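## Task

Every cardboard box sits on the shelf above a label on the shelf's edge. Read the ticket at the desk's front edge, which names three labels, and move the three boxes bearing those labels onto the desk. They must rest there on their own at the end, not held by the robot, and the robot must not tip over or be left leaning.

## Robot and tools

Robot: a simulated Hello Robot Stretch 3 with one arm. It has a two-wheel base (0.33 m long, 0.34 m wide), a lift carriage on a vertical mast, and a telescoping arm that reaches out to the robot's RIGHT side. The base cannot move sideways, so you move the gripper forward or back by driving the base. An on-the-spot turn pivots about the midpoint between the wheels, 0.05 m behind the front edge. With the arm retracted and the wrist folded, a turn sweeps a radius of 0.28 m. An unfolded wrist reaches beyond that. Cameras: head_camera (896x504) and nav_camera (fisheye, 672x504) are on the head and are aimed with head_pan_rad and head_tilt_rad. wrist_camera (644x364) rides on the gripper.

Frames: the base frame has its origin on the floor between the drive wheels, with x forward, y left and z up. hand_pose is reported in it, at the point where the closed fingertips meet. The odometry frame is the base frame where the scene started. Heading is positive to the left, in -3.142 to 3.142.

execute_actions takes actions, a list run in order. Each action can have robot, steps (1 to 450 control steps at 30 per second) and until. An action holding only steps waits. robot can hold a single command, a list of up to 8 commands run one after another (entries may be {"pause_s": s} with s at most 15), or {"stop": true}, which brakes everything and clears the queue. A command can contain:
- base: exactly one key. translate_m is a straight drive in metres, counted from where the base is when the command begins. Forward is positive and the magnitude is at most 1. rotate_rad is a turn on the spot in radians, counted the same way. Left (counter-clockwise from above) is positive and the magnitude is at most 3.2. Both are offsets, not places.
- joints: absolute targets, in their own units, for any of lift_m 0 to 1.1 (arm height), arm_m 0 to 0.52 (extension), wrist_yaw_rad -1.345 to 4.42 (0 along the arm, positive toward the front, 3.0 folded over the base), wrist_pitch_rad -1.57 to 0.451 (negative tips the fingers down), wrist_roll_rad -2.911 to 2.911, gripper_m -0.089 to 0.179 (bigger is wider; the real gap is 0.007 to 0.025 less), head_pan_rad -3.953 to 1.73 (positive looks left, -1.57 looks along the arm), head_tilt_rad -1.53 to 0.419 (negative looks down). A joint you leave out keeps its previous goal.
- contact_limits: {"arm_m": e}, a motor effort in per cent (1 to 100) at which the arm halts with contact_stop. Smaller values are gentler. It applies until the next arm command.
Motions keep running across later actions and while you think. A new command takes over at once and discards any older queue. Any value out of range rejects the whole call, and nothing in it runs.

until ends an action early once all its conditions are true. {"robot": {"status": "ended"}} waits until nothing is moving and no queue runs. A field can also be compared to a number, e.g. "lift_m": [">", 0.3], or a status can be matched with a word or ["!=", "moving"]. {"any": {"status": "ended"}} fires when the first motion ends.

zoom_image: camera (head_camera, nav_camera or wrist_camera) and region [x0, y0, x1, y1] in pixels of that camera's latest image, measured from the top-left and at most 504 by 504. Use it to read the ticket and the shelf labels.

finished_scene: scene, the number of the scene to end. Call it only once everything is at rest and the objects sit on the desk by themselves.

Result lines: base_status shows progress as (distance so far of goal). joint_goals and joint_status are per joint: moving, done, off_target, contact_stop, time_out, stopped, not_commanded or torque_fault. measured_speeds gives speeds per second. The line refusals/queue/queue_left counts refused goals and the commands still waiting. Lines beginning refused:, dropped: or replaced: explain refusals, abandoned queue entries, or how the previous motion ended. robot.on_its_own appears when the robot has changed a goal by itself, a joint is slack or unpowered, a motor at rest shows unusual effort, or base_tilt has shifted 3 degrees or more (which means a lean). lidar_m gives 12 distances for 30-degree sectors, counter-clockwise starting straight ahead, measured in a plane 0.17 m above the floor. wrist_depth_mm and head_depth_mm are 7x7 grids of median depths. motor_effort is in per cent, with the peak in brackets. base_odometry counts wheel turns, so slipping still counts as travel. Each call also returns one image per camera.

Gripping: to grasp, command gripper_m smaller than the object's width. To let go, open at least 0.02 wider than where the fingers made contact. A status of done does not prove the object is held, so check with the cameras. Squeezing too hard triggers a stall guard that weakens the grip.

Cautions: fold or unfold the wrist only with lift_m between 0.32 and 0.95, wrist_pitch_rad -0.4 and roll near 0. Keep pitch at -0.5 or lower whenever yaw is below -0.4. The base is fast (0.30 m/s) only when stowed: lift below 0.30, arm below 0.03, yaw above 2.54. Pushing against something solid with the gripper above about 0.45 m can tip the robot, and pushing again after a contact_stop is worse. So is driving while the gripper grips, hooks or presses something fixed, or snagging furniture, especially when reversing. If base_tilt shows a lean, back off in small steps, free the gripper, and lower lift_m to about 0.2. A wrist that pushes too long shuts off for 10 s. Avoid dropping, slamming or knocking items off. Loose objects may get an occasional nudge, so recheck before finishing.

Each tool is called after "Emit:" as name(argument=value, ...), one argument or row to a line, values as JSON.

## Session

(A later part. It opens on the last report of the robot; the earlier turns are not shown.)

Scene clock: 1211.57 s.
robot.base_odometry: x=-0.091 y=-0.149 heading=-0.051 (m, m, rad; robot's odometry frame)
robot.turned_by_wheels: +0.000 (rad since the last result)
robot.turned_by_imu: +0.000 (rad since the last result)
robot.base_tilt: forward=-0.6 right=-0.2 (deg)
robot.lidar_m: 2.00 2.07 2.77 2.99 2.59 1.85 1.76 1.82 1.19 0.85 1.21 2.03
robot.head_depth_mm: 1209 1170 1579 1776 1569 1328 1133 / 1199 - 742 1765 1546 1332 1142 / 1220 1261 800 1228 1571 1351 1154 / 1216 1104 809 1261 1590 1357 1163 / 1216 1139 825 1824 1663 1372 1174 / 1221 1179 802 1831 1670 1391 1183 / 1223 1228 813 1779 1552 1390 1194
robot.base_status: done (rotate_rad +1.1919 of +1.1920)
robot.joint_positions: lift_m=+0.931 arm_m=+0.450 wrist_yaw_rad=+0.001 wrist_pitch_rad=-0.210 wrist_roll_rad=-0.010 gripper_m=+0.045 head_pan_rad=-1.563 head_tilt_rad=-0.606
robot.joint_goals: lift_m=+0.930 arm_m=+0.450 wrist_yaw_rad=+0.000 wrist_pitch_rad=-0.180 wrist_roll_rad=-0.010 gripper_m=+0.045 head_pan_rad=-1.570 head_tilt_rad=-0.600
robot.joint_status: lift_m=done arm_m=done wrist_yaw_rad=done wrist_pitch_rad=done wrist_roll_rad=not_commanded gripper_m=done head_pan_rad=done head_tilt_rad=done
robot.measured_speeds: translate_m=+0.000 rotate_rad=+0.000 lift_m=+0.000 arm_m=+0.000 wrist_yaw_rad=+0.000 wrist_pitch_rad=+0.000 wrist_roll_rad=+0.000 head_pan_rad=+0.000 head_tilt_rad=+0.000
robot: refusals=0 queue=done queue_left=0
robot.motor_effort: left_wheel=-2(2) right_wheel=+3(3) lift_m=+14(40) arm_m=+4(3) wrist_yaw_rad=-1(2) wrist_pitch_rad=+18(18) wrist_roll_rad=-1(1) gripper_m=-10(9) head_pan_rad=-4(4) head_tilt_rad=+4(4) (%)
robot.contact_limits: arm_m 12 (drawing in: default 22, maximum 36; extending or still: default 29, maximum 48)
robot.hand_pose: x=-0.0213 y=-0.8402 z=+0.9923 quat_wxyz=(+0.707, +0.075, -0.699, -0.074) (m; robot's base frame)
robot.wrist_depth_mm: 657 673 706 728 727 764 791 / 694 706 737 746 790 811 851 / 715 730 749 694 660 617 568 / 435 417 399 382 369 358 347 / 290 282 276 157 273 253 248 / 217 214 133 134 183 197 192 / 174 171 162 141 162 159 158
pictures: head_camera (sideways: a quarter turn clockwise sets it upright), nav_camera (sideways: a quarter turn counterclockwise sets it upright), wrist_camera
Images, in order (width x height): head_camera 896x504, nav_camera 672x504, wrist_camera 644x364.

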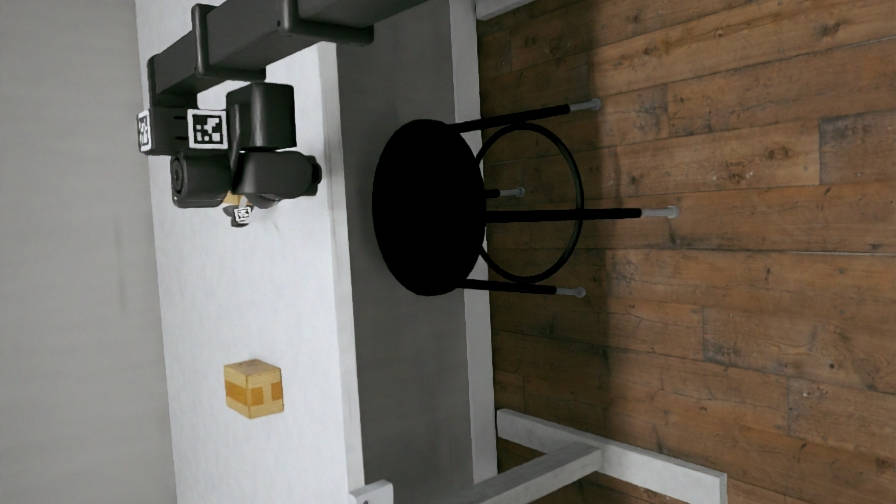

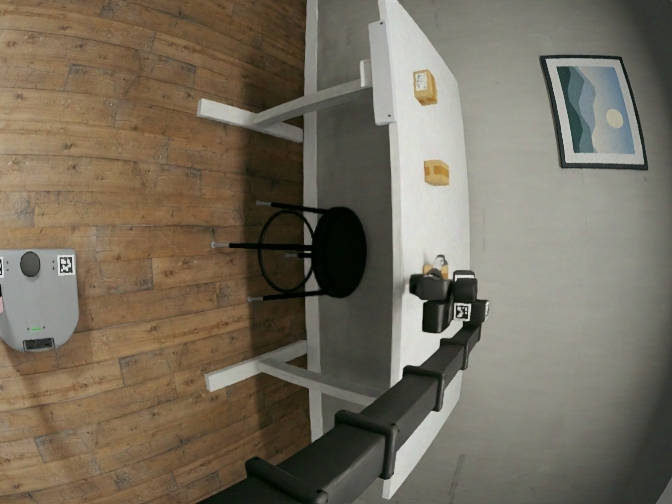

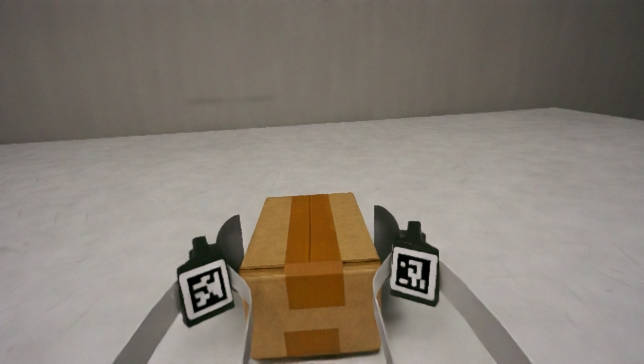

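Emit:
execute_actions(
  actions=[
    {"robot":{"joints":{"lift_m":0.922}},"steps":450,"until":{"robot":{"status":"ended"}}},
    {"steps":8},
  ],
)

Scene clock: 1214.90 s.
robot.base_odometry: x=-0.091 y=-0.149 heading=-0.051 (m, m, rad; robot's odometry frame)
robot.turned_by_wheels: +0.000 (rad since the last result)
robot.turned_by_imu: +0.000 (rad since the last result)
robot.base_tilt: forward=-0.6 right=-0.3 (deg)
robot.lidar_m: 2.00 2.08 2.77 2.99 2.59 1.84 1.76 1.81 1.18 0.85 1.21 2.02
robot.head_depth_mm: 1205 1160 1586 1777 1577 1316 1129 / 1210 1212 1175 1754 1546 1326 1140 / 1214 1261 1342 1225 1576 1346 1154 / 1216 1107 810 1256 1593 1358 1167 / 1219 1143 829 1834 1663 1367 1166 / 1215 1174 801 1821 1662 1387 1181 / 1221 1218 814 1802 1554 1403 1190
robot.base_status: done (rotate_rad +1.1919 of +1.1920)
robot.joint_positions: lift_m=+0.923 arm_m=+0.450 wrist_yaw_rad=+0.001 wrist_pitch_rad=-0.201 wrist_roll_rad=-0.010 gripper_m=+0.045 head_pan_rad=-1.563 head_tilt_rad=-0.606
robot.joint_goals: lift_m=+0.922 arm_m=+0.450 wrist_yaw_rad=+0.000 wrist_pitch_rad=-0.180 wrist_roll_rad=-0.010 gripper_m=+0.045 head_pan_rad=-1.570 head_tilt_rad=-0.600
robot.joint_status: lift_m=done arm_m=done wrist_yaw_rad=done wrist_pitch_rad=done wrist_roll_rad=not_commanded gripper_m=done head_pan_rad=done head_tilt_rad=done
robot.measured_speeds: translate_m=+0.000 rotate_rad=+0.000 lift_m=+0.000 arm_m=+0.000 wrist_yaw_rad=+0.000 wrist_pitch_rad=+0.000 wrist_roll_rad=+0.000 head_pan_rad=+0.000 head_tilt_rad=+0.000
robot: refusals=0 queue=done queue_left=0
robot.motor_effort: left_wheel=-2(2) right_wheel=+3(3) lift_m=+13(13) arm_m=+3(3) wrist_yaw_rad=-1(0) wrist_pitch_rad=+12(17) wrist_roll_rad=-1(1) gripper_m=-9(8) head_pan_rad=-4(5) head_tilt_rad=+4(4) (%)
robot.contact_limits: arm_m 12 (drawing in: default 22, maximum 36; extending or still: default 29, maximum 48)
robot.hand_pose: x=-0.0213 y=-0.8409 z=+0.9866 quat_wxyz=(+0.707, +0.072, -0.700, -0.071) (m; robot's base frame)
robot.wrist_depth_mm: 663 681 707 718 746 775 794 / 685 713 732 763 791 815 840 / 711 728 746 707 643 605 575 / 429 412 394 379 361 347 337 / 281 272 267 156 263 244 240 / 209 206 133 134 176 189 185 / 167 164 155 143 155 152 151
pictures: head_camera (sideways: a quarter turn clockwise sets it upright), nav_camera (sideways: a quarter turn counterclockwise sets it upright), wrist_camera
Images, in order (width x height): head_camera 896x504, nav_camera 672x504, wrist_camera 644x364.

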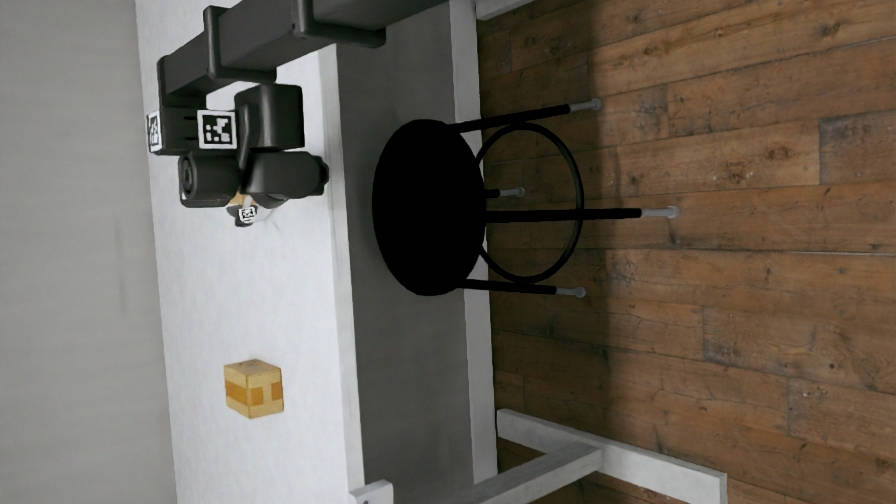

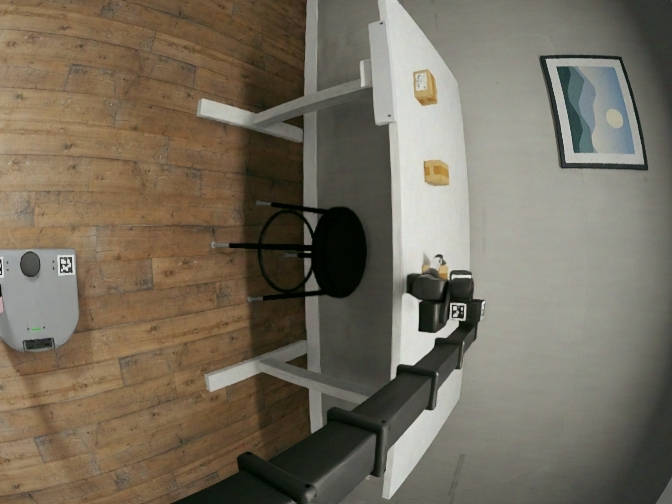

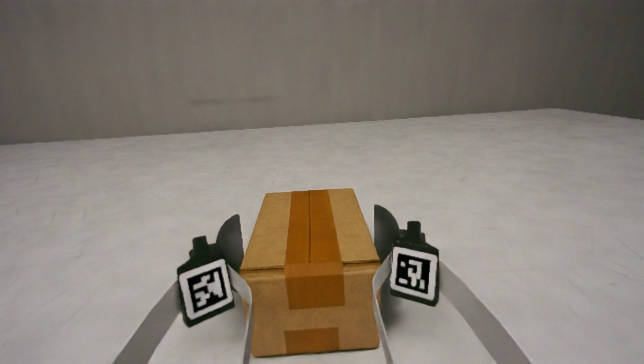

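Contact made. Release and withdraw.

Emit:
execute_actions(
  actions=[
    {"robot":[{"joints":{"gripper_m":0.13}},{"joints":{"arm_m":0.34}},{"joints":{"arm_m":0.0,"lift_m":0.95}}],"steps":450,"until":{"robot":{"status":"ended"}}},
  ],
)

Scene clock: 1225.60 s.
robot.base_odometry: x=-0.091 y=-0.149 heading=-0.051 (m, m, rad; robot's odometry frame)
robot.turned_by_wheels: +0.000 (rad since the last result)
robot.turned_by_imu: +0.000 (rad since the last result)
robot.base_tilt: forward=-0.5 right=-0.3 (deg)
robot.lidar_m: 2.00 2.08 2.77 2.99 2.58 1.85 1.76 1.81 1.19 0.85 1.21 2.03
robot.head_depth_mm: 1210 1018 800 1755 - - - / 1216 1041 779 1691 - - - / 1212 1073 788 1232 - 1336 1132 / 1220 1107 808 1300 1589 1358 1166 / 1218 1147 829 1836 1648 1378 1173 / 1219 1178 803 1827 1663 1384 1180 / 1220 1217 814 1777 1556 1388 1190
robot.base_status: done (rotate_rad +1.1919 of +1.1920)
robot.joint_positions: lift_m=+0.949 arm_m=+0.000 wrist_yaw_rad=+0.001 wrist_pitch_rad=-0.200 wrist_roll_rad=-0.010 gripper_m=+0.130 head_pan_rad=-1.563 head_tilt_rad=-0.606
robot.joint_goals: lift_m=+0.950 arm_m=+0.000 wrist_yaw_rad=+0.000 wrist_pitch_rad=-0.180 wrist_roll_rad=-0.010 gripper_m=+0.130 head_pan_rad=-1.570 head_tilt_rad=-0.600
robot.joint_status: lift_m=done arm_m=done wrist_yaw_rad=done wrist_pitch_rad=done wrist_roll_rad=not_commanded gripper_m=done head_pan_rad=done head_tilt_rad=done
robot.measured_speeds: translate_m=+0.000 rotate_rad=+0.000 lift_m=+0.000 arm_m=+0.000 wrist_yaw_rad=+0.000 wrist_pitch_rad=+0.000 wrist_roll_rad=+0.000 head_pan_rad=+0.000 head_tilt_rad=+0.000
robot: refusals=0 queue=done queue_left=0
robot.motor_effort: left_wheel=-1(3) right_wheel=+3(3) lift_m=+39(41) arm_m=-4(4) wrist_yaw_rad=-1(0) wrist_pitch_rad=+12(12) wrist_roll_rad=-1(1) gripper_m=+1(81) head_pan_rad=-4(4) head_tilt_rad=+4(4) (%)
robot.hand_pose: x=-0.0213 y=-0.3917 z=+1.0137 quat_wxyz=(+0.707, +0.071, -0.700, -0.070) (m; robot's base frame)
robot.wrist_depth_mm: - - - - - - - / - - - - - - - / - - 955 852 800 757 721 / 527 505 496 514 541 942 - / 855 - - - - - - / - - - 906 - - - / - - - - - - -
pictures: head_camera (sideways: a quarter turn clockwise sets it upright), nav_camera (sideways: a quarter turn counterclockwise sets it upright), wrist_camera
Images, in order (width x height): head_camera 896x504, nav_camera 672x504, wrist_camera 644x364.

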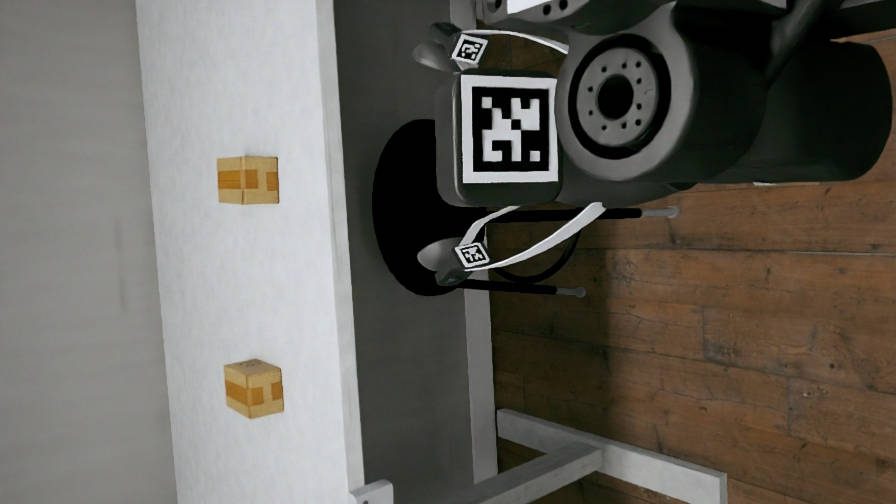

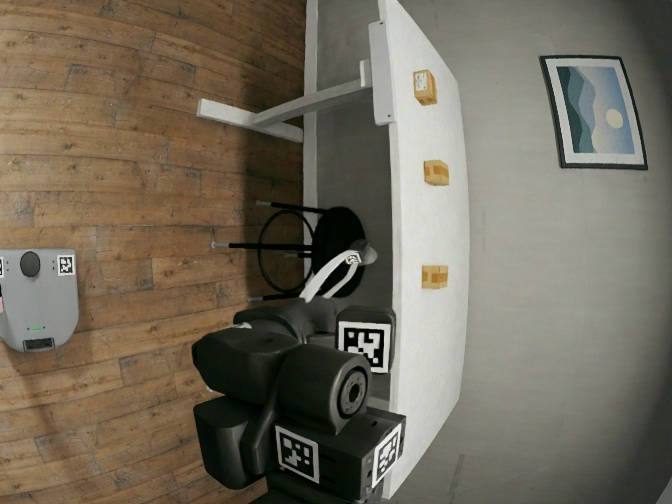

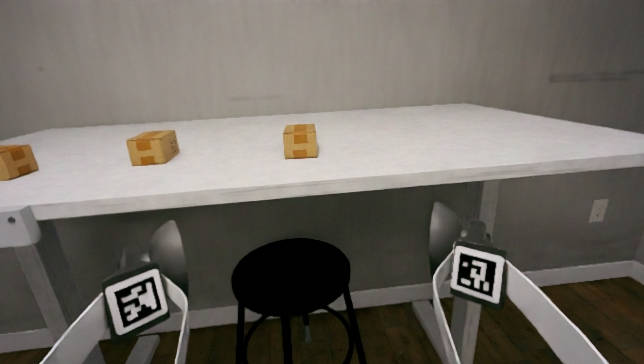

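Emit:
finished_scene(
  scene=1,
)

The scene is finished: the task was done.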